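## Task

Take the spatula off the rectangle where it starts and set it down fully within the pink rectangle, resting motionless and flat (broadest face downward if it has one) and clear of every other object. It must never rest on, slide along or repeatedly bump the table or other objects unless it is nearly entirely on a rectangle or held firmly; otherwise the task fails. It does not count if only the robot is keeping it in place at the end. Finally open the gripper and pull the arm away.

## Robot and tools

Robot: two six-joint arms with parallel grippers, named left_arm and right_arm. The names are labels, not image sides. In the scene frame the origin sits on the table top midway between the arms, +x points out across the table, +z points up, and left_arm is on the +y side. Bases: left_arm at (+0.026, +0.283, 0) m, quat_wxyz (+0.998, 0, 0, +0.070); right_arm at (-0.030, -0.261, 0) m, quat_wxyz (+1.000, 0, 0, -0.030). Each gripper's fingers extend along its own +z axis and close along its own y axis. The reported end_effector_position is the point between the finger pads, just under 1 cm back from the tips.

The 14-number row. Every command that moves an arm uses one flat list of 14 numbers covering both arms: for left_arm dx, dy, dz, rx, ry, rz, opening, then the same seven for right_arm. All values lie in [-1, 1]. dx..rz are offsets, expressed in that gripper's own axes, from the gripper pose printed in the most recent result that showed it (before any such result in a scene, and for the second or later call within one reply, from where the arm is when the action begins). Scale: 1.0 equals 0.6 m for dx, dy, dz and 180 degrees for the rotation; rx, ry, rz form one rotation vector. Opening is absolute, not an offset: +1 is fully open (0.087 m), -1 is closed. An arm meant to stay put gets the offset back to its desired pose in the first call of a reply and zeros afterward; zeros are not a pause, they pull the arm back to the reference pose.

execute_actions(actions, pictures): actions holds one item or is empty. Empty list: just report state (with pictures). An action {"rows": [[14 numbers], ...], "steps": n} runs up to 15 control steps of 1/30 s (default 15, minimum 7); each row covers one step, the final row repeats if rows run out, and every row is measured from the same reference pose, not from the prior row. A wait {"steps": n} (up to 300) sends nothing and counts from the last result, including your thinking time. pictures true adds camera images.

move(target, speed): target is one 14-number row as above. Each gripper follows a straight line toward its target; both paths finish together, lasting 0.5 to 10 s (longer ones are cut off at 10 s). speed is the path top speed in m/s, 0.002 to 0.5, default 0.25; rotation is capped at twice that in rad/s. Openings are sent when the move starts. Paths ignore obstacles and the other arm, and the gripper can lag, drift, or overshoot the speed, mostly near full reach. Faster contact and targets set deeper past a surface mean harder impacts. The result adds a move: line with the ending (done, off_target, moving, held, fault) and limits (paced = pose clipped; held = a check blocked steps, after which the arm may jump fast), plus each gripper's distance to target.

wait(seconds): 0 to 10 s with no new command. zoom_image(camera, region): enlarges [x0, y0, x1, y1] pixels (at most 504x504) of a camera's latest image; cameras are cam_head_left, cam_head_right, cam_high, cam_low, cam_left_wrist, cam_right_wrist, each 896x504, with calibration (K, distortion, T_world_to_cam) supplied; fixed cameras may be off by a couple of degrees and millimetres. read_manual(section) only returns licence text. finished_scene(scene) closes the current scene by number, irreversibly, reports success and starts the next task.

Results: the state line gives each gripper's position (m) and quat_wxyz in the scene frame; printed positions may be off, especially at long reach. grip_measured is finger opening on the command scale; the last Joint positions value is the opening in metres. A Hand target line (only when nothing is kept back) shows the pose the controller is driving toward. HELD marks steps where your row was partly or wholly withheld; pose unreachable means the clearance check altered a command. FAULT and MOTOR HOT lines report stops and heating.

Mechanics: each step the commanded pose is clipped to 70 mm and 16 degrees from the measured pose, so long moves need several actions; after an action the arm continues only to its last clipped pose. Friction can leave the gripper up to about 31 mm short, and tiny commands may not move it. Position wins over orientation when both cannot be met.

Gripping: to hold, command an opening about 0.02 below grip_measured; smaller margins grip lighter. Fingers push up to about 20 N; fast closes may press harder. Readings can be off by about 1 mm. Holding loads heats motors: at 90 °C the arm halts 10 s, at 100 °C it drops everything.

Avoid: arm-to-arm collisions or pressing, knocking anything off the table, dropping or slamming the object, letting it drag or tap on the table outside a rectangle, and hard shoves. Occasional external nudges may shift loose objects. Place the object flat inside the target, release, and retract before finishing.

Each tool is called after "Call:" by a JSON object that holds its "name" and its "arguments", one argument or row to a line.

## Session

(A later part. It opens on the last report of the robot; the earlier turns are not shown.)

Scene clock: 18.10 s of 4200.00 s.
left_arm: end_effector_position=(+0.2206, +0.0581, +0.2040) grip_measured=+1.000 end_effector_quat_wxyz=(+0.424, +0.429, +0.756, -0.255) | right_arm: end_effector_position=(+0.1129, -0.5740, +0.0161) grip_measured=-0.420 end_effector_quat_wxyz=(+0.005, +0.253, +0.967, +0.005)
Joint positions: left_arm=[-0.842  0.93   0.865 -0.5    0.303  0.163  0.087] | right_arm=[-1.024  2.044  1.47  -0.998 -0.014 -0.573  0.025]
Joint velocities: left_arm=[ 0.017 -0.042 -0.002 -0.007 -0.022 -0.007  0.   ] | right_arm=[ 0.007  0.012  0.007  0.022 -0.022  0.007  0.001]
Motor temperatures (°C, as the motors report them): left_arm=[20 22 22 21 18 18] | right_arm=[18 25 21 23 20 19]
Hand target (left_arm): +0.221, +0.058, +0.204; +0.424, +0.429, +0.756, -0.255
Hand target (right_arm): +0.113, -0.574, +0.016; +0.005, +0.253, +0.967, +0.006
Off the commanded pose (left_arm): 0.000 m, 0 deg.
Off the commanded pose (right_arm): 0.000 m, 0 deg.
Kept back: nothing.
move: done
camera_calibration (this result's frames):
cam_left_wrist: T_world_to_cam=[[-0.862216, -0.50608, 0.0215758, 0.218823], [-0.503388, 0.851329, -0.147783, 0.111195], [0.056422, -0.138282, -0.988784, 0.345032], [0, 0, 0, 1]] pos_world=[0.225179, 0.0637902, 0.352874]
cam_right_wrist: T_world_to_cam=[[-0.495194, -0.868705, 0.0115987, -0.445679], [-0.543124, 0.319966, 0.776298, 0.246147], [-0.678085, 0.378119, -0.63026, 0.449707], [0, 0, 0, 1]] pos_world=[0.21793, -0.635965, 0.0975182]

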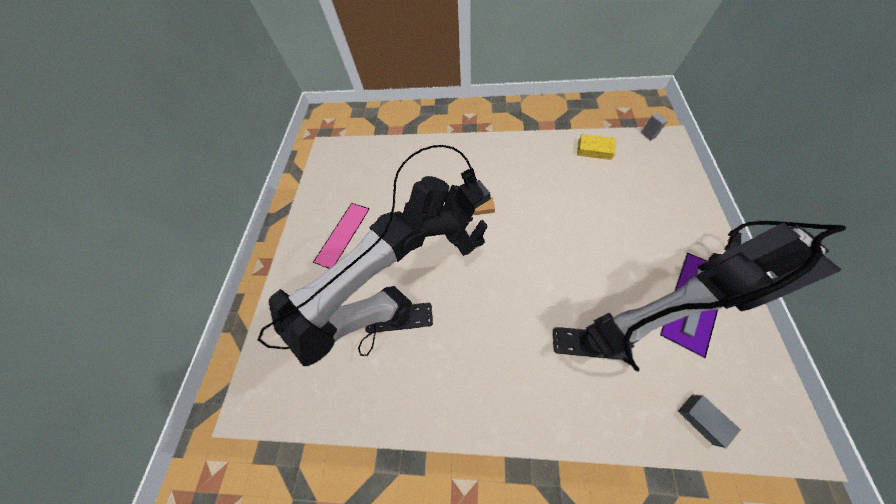

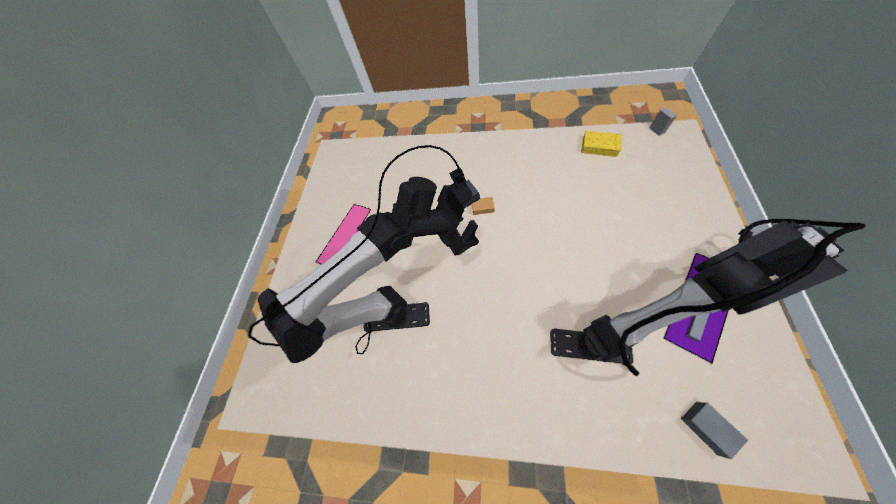

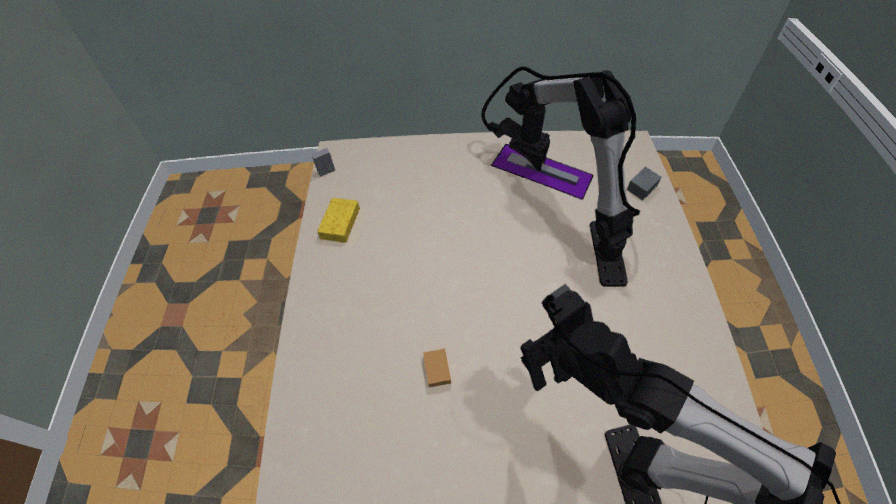

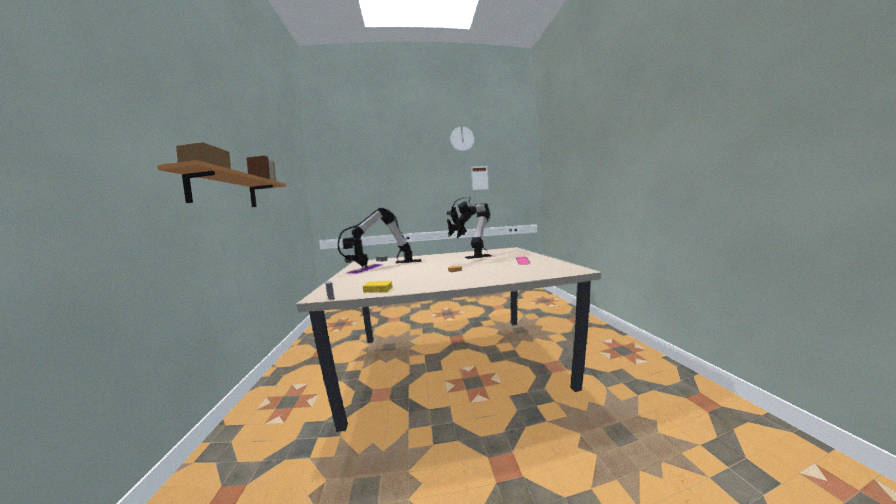

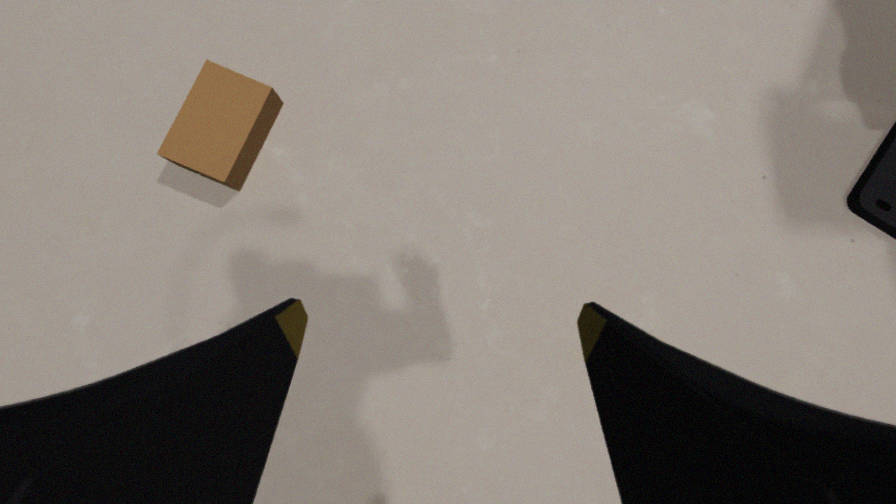

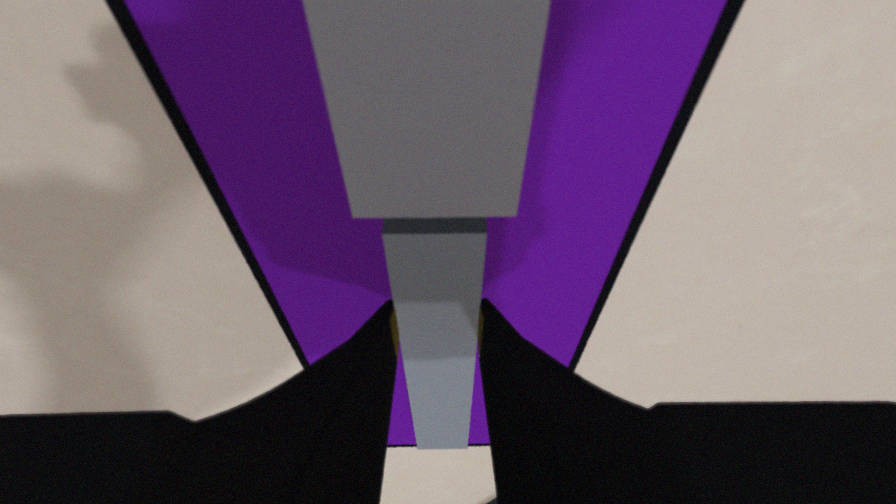

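Call:
{"name": "move", "arguments": {
  "target": [0, 0, 0, 0, 0, 0, 1, 0, 0, -0.15, 0, 0, 0, -0.5],
  "speed": 0.12
}}

Scene clock: 19.73 s of 4200.00 s.
left_arm: end_effector_position=(+0.2206, +0.0581, +0.2040) grip_measured=+1.000 end_effector_quat_wxyz=(+0.424, +0.429, +0.756, -0.255) | right_arm: end_effector_position=(+0.1116, -0.5715, +0.0964) grip_measured=-0.420 end_effector_quat_wxyz=(-0.002, +0.253, +0.967, +0.013)
Joint positions: left_arm=[-0.842  0.93   0.865 -0.5    0.303  0.163  0.087] | right_arm=[-1.024  1.996  1.722 -1.319 -0.014 -0.573  0.025]
Joint velocities: left_arm=[ 0.002  0.012  0.002 -0.037 -0.051 -0.007  0.   ] | right_arm=[ 0.012 -0.002  0.002 -0.022  0.037  0.022 -0.   ]
Motor temperatures (°C, as the motors report them): left_arm=[20 22 23 22 18 18] | right_arm=[18 26 22 22 20 19]
Hand target (left_arm): +0.221, +0.058, +0.204; +0.424, +0.429, +0.756, -0.255
Hand target (right_arm): +0.112, -0.573, +0.106; +0.005, +0.253, +0.967, +0.005
Off the commanded pose (left_arm): 0.000 m, 0 deg.
Off the commanded pose (right_arm): 0.010 m, 1 deg.
Kept back: nothing.
move: done
camera_calibration (this result's frames):
cam_left_wrist: T_world_to_cam=[[-0.862216, -0.50608, 0.0215758, 0.218823], [-0.503388, 0.851329, -0.147783, 0.111195], [0.056422, -0.138282, -0.988784, 0.345032], [0, 0, 0, 1]] pos_world=[0.225179, 0.0637902, 0.352874]
cam_right_wrist: T_world_to_cam=[[-0.495136, -0.868816, -0.0000682404, -0.443994], [-0.535175, 0.304933, 0.787784, 0.171715], [-0.684418, 0.390097, -0.615951, 0.504551], [0, 0, 0, 1]] pos_world=[0.217385, -0.634934, 0.175474]

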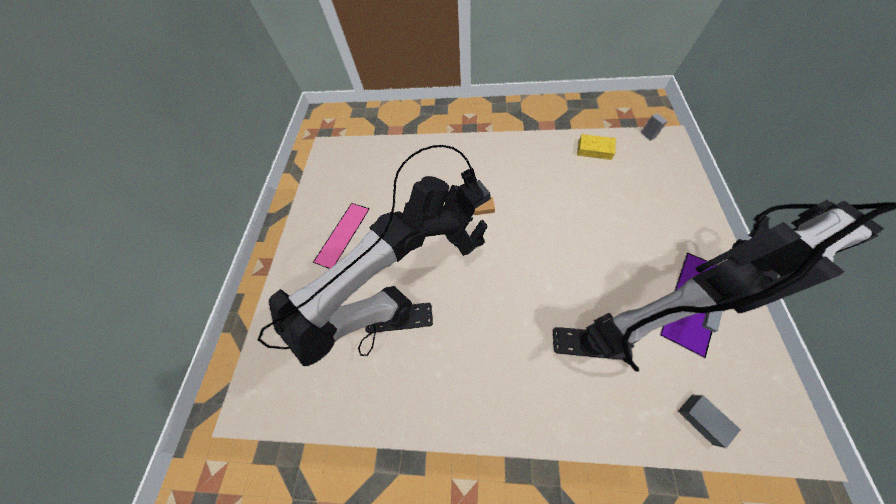

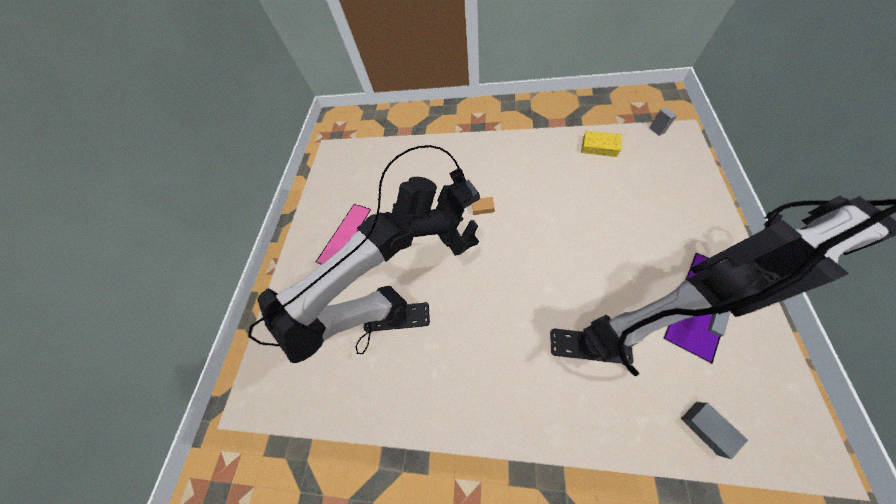

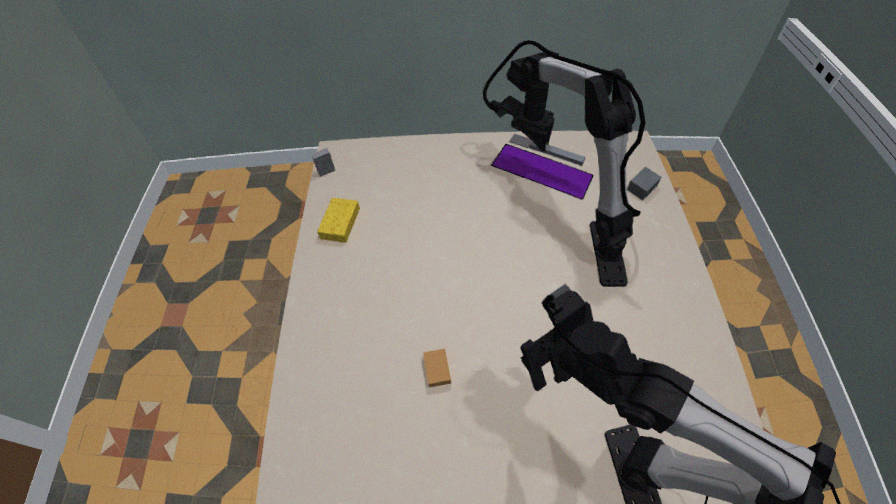

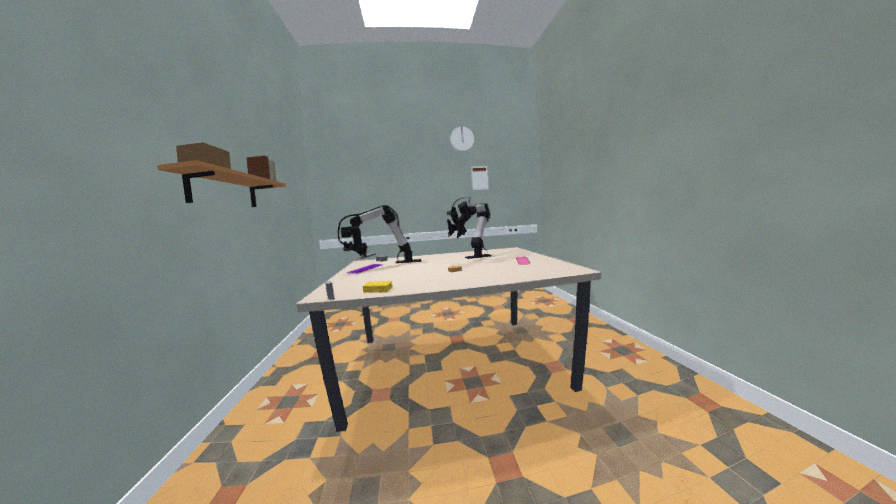

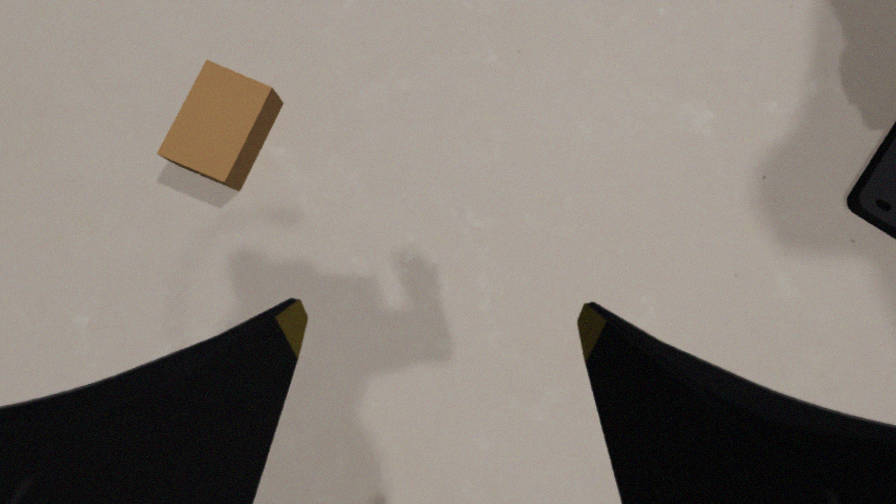

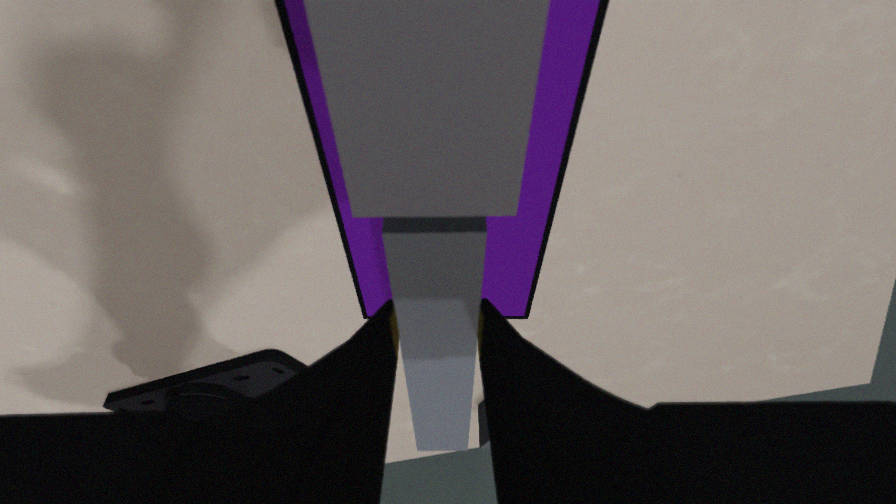

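Call:
{"name": "move", "arguments": {
  "target": [0, 0, 0, 0, 0, 0, 1, 0.1273, 0.8678, 0.0163, 0.0066, -0.0053, 0.1704, -0.5],
  "speed": 0.25
}}

Scene clock: 23.90 s of 4200.00 s.
left_arm: end_effector_position=(+0.2206, +0.0581, +0.2040) grip_measured=+1.000 end_effector_quat_wxyz=(+0.424, +0.429, +0.756, -0.255) | right_arm: end_effector_position=(+0.2964, -0.0797, +0.0921) grip_measured=-0.420 end_effector_quat_wxyz=(-0.006, +0.494, +0.869, -0.005)
Joint positions: left_arm=[-0.842  0.93   0.865 -0.5    0.303  0.163  0.087] | right_arm=[ 0.456  1.995  1.705 -1.296 -0.003  1.429  0.025]
Joint velocities: left_arm=[ 0.007 -0.002 -0.012  0.007 -0.037 -0.051  0.   ] | right_arm=[-0.007 -0.007  0.012 -0.037 -0.037  0.022 -0.001]
Motor temperatures (°C, as the motors report them): left_arm=[20 22 23 22 18 18] | right_arm=[18 27 22 22 20 19]
Hand target (left_arm): +0.221, +0.058, +0.204; +0.424, +0.429, +0.756, -0.255
Hand target (right_arm): +0.299, -0.080, +0.092; -0.003, +0.500, +0.866, -0.010
Off the commanded pose (left_arm): 0.000 m, 0 deg.
Off the commanded pose (right_arm): 0.009 m, 1 deg.
Kept back: nothing.
move: done
camera_calibration (this result's frames):
cam_left_wrist: T_world_to_cam=[[-0.862216, -0.50608, 0.0215758, 0.218823], [-0.503388, 0.851329, -0.147783, 0.111195], [0.056422, -0.138282, -0.988784, 0.345032], [0, 0, 0, 1]] pos_world=[0.225179, 0.0637902, 0.352874]
cam_right_wrist: T_world_to_cam=[[-0.861985, -0.505445, 0.0388269, 0.208931], [-0.287886, 0.551123, 0.783189, 0.0707529], [-0.417258, 0.663919, -0.62057, 0.379682], [0, 0, 0, 1]] pos_world=[0.35889, -0.185469, 0.172095]

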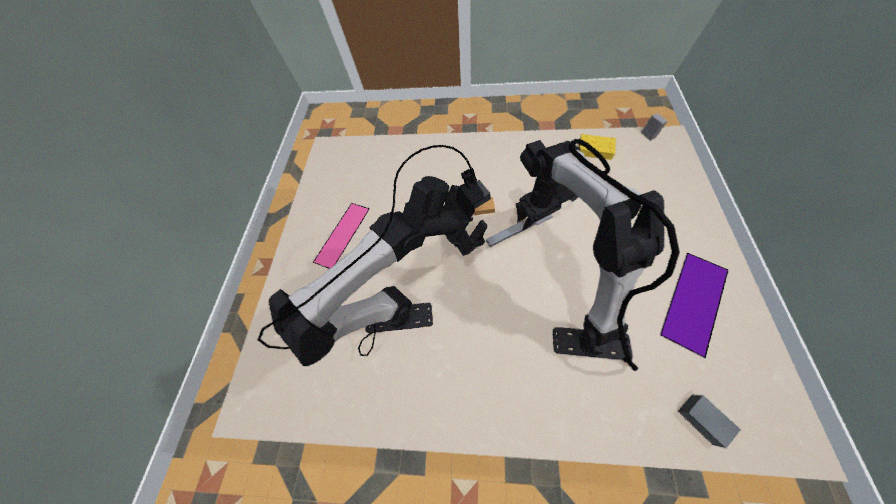

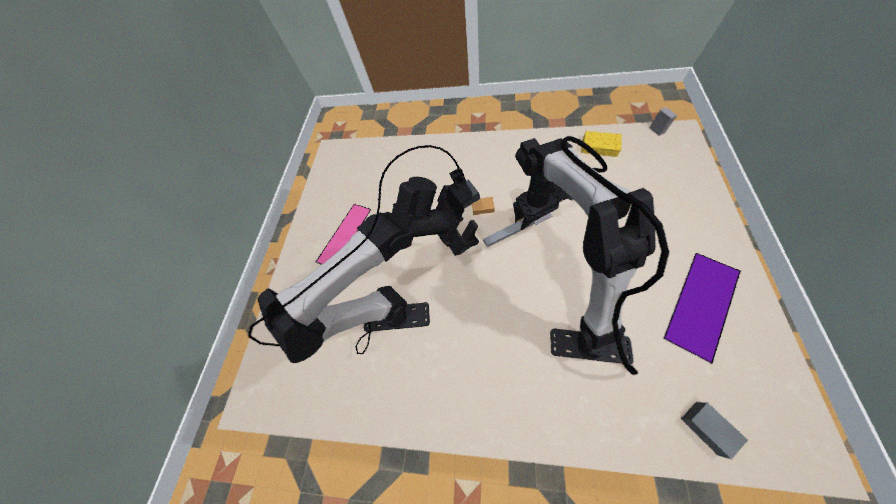

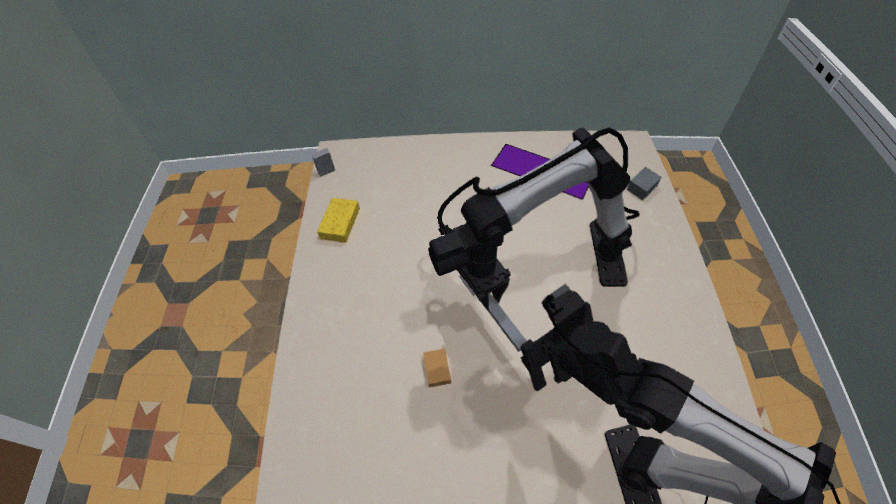

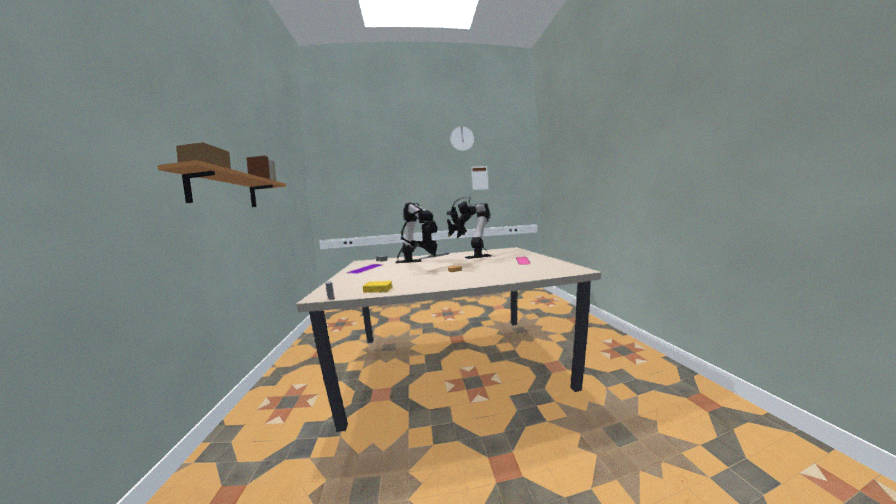

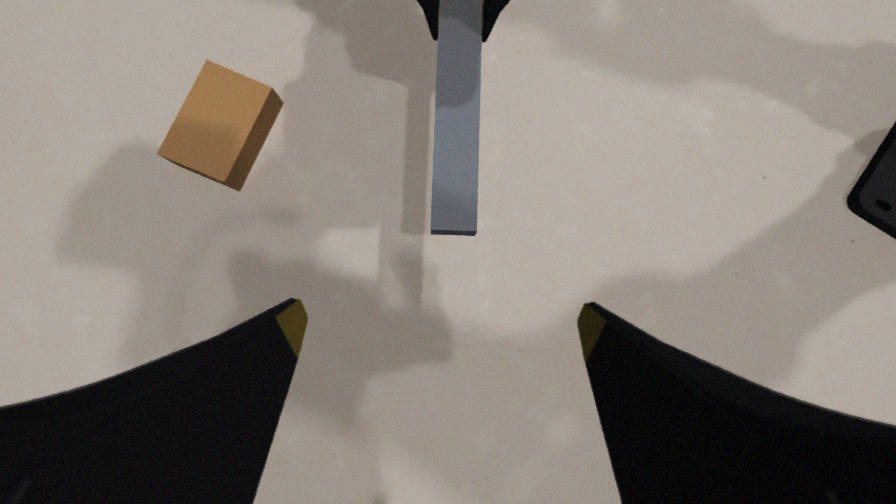

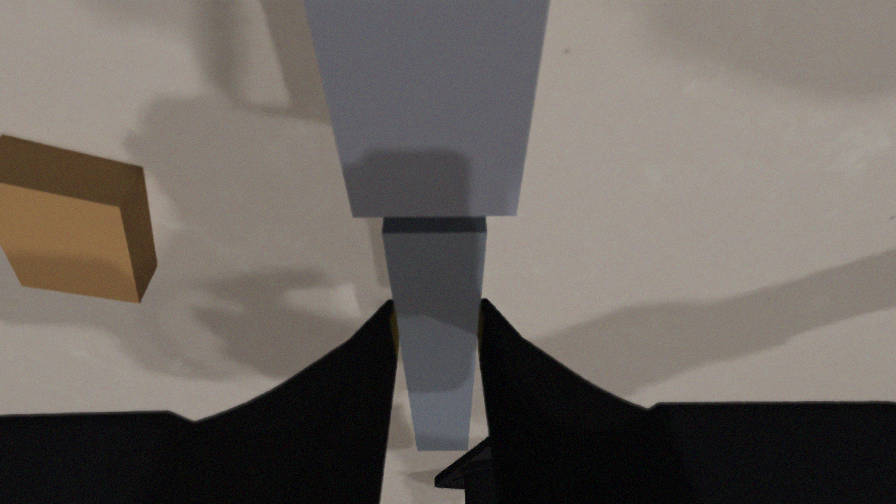

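Call:
{"name": "move", "arguments": {
  "target": [0.0557, -0.0032, 0.1710, 0, 0, 0, 1, 0, 0, 0, 0, 0, 0, -0.5],
  "speed": 0.15
}}

Scene clock: 27.30 s of 4200.00 s.
left_arm: end_effector_position=(+0.2549, -0.0027, +0.1289) grip_measured=+1.000 end_effector_quat_wxyz=(+0.427, +0.428, +0.754, -0.256) | right_arm: end_effector_position=(+0.2962, -0.0798, +0.0921) grip_measured=-0.420 end_effector_quat_wxyz=(-0.006, +0.495, +0.869, -0.006)
Joint positions: left_arm=[-0.943  1.237  0.71  -0.016  0.218  0.105  0.087] | right_arm=[ 0.456  1.995  1.705 -1.297 -0.002  1.431  0.025]
Joint velocities: left_arm=[-0.002  0.012  0.017 -0.051 -0.022 -0.037  0.   ] | right_arm=[-0.012 -0.007  0.002 -0.051 -0.007 -0.066 -0.001]
Motor temperatures (°C, as the motors report them): left_arm=[20 22 23 22 18 18] | right_arm=[18 27 23 22 20 19]
Hand target (left_arm): +0.253, -0.005, +0.122; +0.423, +0.429, +0.756, -0.255
Hand target (right_arm): +0.296, -0.080, +0.092; -0.006, +0.494, +0.869, -0.005
Off the commanded pose (left_arm): 0.007 m, 0 deg.
Off the commanded pose (right_arm): 0.000 m, 0 deg.
Kept back: nothing.
move: done
camera_calibration (this result's frames):
cam_left_wrist: T_world_to_cam=[[-0.86162, -0.50711, 0.0212192, 0.219244], [-0.503886, 0.84963, -0.155653, 0.170253], [0.0609046, -0.144806, -0.987584, 0.259142], [0, 0, 0, 1]] pos_world=[0.25891, 0.00405424, 0.277772]
cam_right_wrist: T_world_to_cam=[[-0.863086, -0.503438, 0.0403997, 0.208982], [-0.285646, 0.552542, 0.78301, 0.0702388], [-0.416519, 0.664265, -0.620696, 0.379506], [0, 0, 0, 1]] pos_world=[0.358505, -0.185693, 0.172117]

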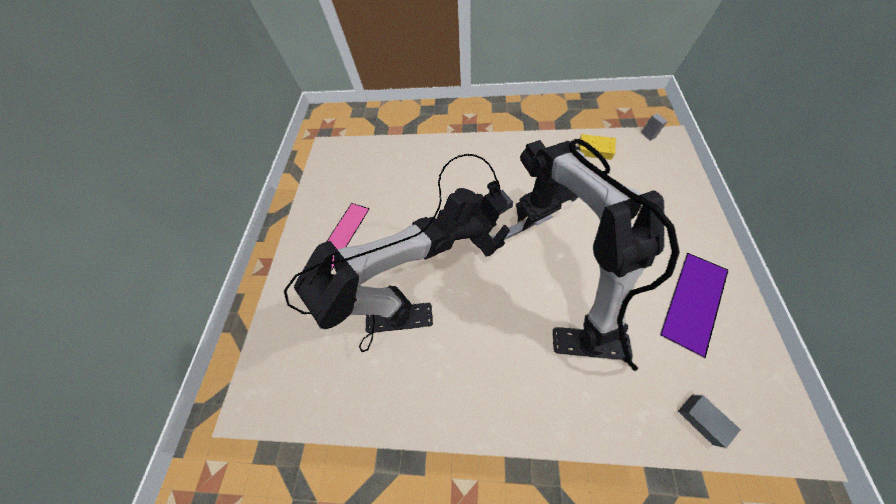

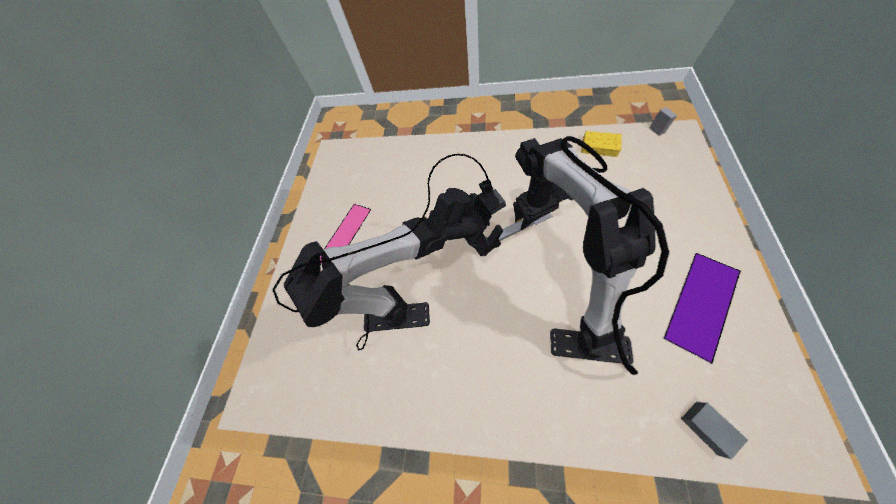

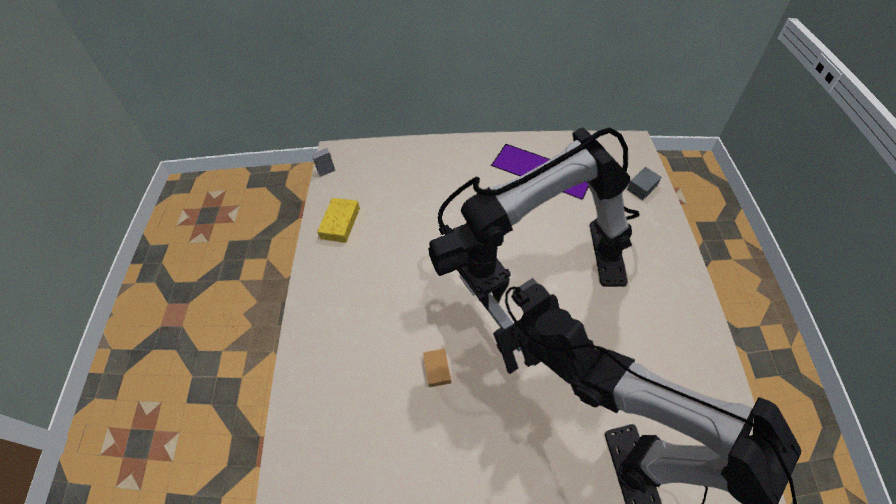

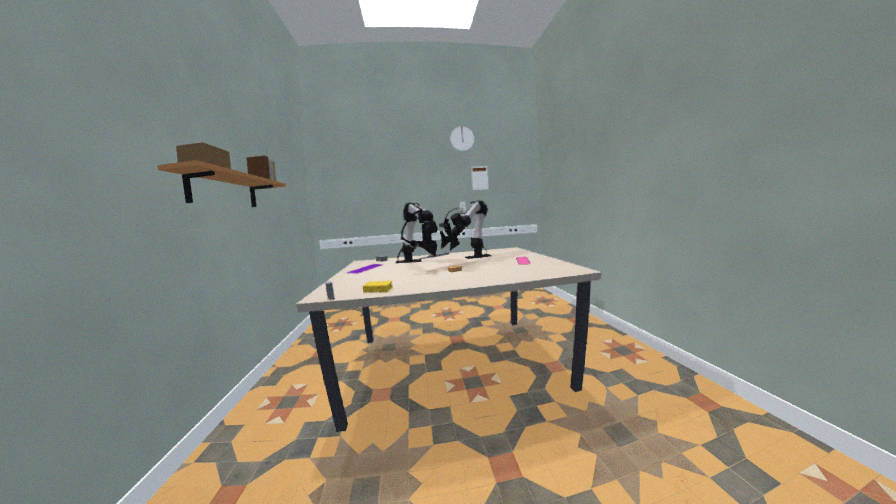

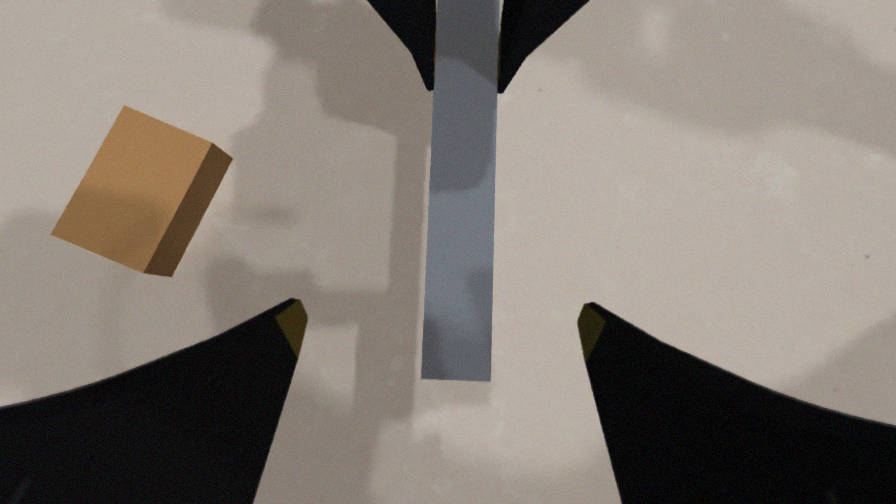

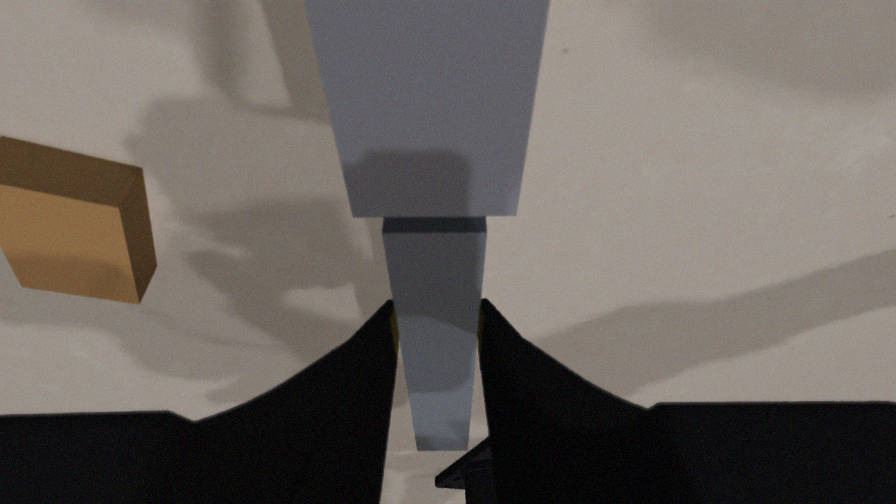

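Call:
{"name": "move", "arguments": {
  "target": [0.010, -0.0117, 0.078, 0, 0, 0, 1, 0, 0, 0, 0, 0, 0, -0.5],
  "speed": 0.08
}}

Scene clock: 30.03 s of 4200.00 s.
left_arm: end_effector_position=(+0.2634, -0.0298, +0.0940) grip_measured=+1.000 end_effector_quat_wxyz=(+0.417, +0.429, +0.760, -0.253) | right_arm: end_effector_position=(+0.2962, -0.0798, +0.0921) grip_measured=-0.420 end_effector_quat_wxyz=(-0.006, +0.495, +0.869, -0.006)
Joint positions: left_arm=[-0.991  1.417  0.71   0.146  0.176  0.079  0.087] | right_arm=[ 0.456  1.995  1.705 -1.297 -0.002  1.431  0.025]
Joint velocities: left_arm=[-0.002 -0.002  0.002  0.037  0.022 -0.007  0.   ] | right_arm=[ 0.002 -0.002  0.002 -0.095 -0.037 -0.022 -0.   ]
Motor temperatures (°C, as the motors report them): left_arm=[20 22 23 23 18 18] | right_arm=[18 28 23 22 20 19]
Hand target (left_arm): +0.267, -0.039, +0.100; +0.427, +0.428, +0.754, -0.257
Hand target (right_arm): +0.296, -0.080, +0.092; -0.006, +0.495, +0.869, -0.006
Off the commanded pose (left_arm): 0.012 m, 1 deg.
Off the commanded pose (right_arm): 0.000 m, 0 deg.
Kept back: nothing.
move: off_target (left_arm)
camera_calibration (this result's frames):
cam_left_wrist: T_world_to_cam=[[-0.860838, -0.508167, 0.0269018, 0.212721], [-0.50693, 0.851721, -0.132637, 0.190844], [0.0444888, -0.127816, -0.9908, 0.225337], [0, 0, 0, 1]] pos_world=[0.269838, -0.0256458, 0.242854]
cam_right_wrist: T_world_to_cam=[[-0.863086, -0.503438, 0.0403997, 0.208982], [-0.285646, 0.552542, 0.78301, 0.0702388], [-0.416519, 0.664265, -0.620696, 0.379506], [0, 0, 0, 1]] pos_world=[0.358505, -0.185693, 0.172117]

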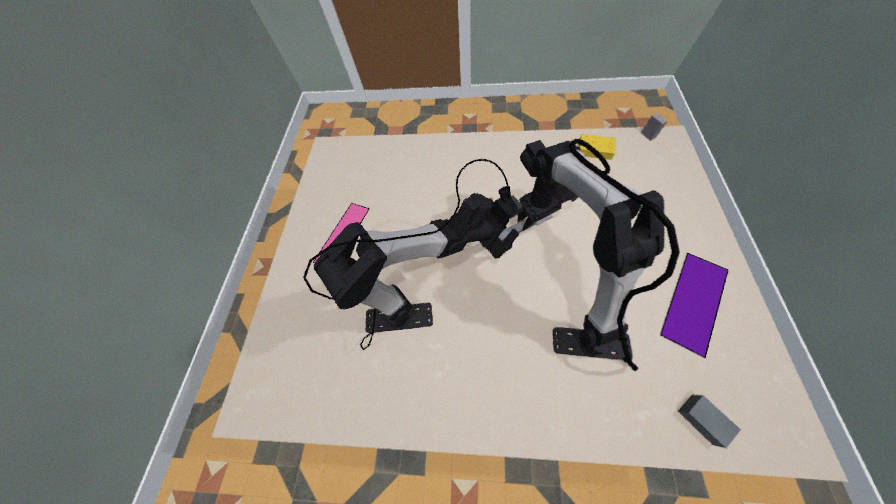

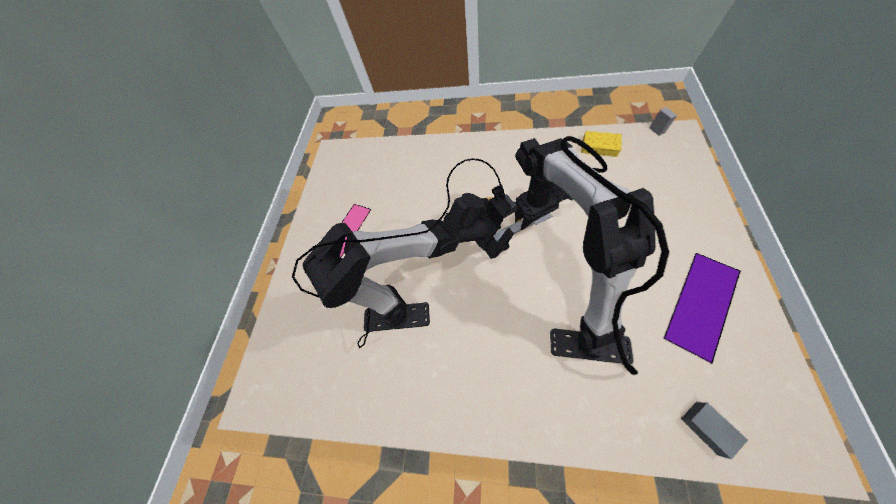

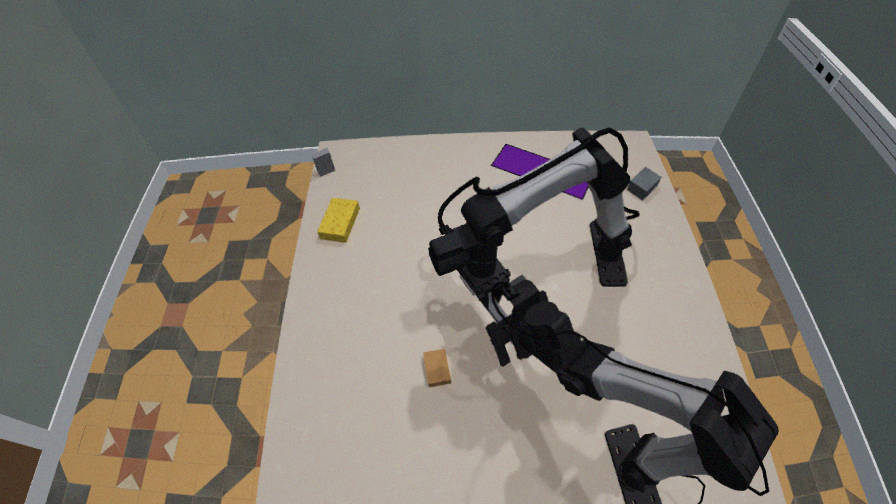

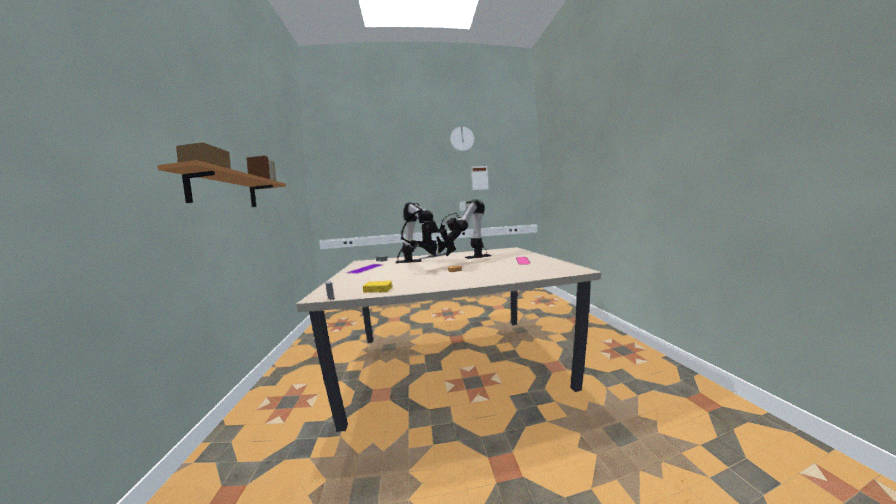

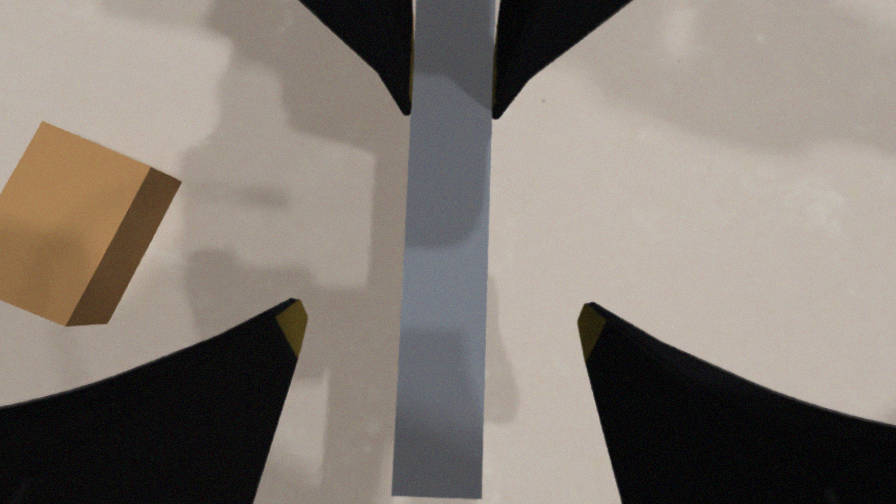

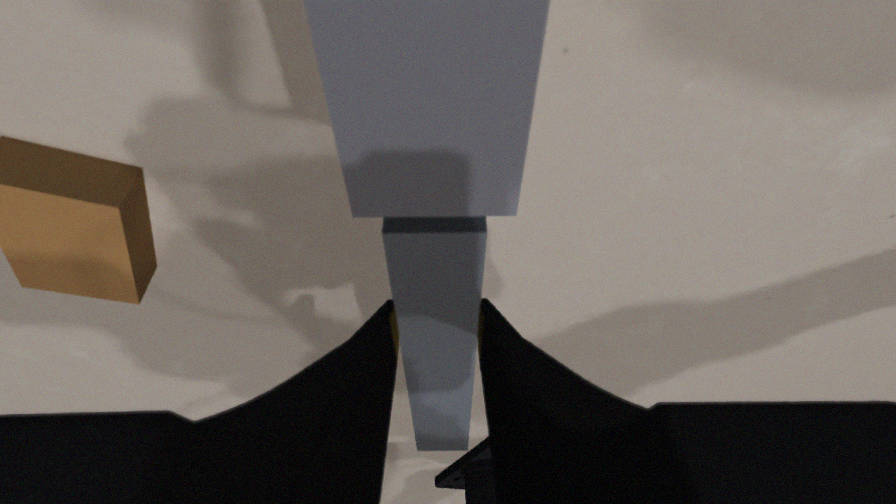

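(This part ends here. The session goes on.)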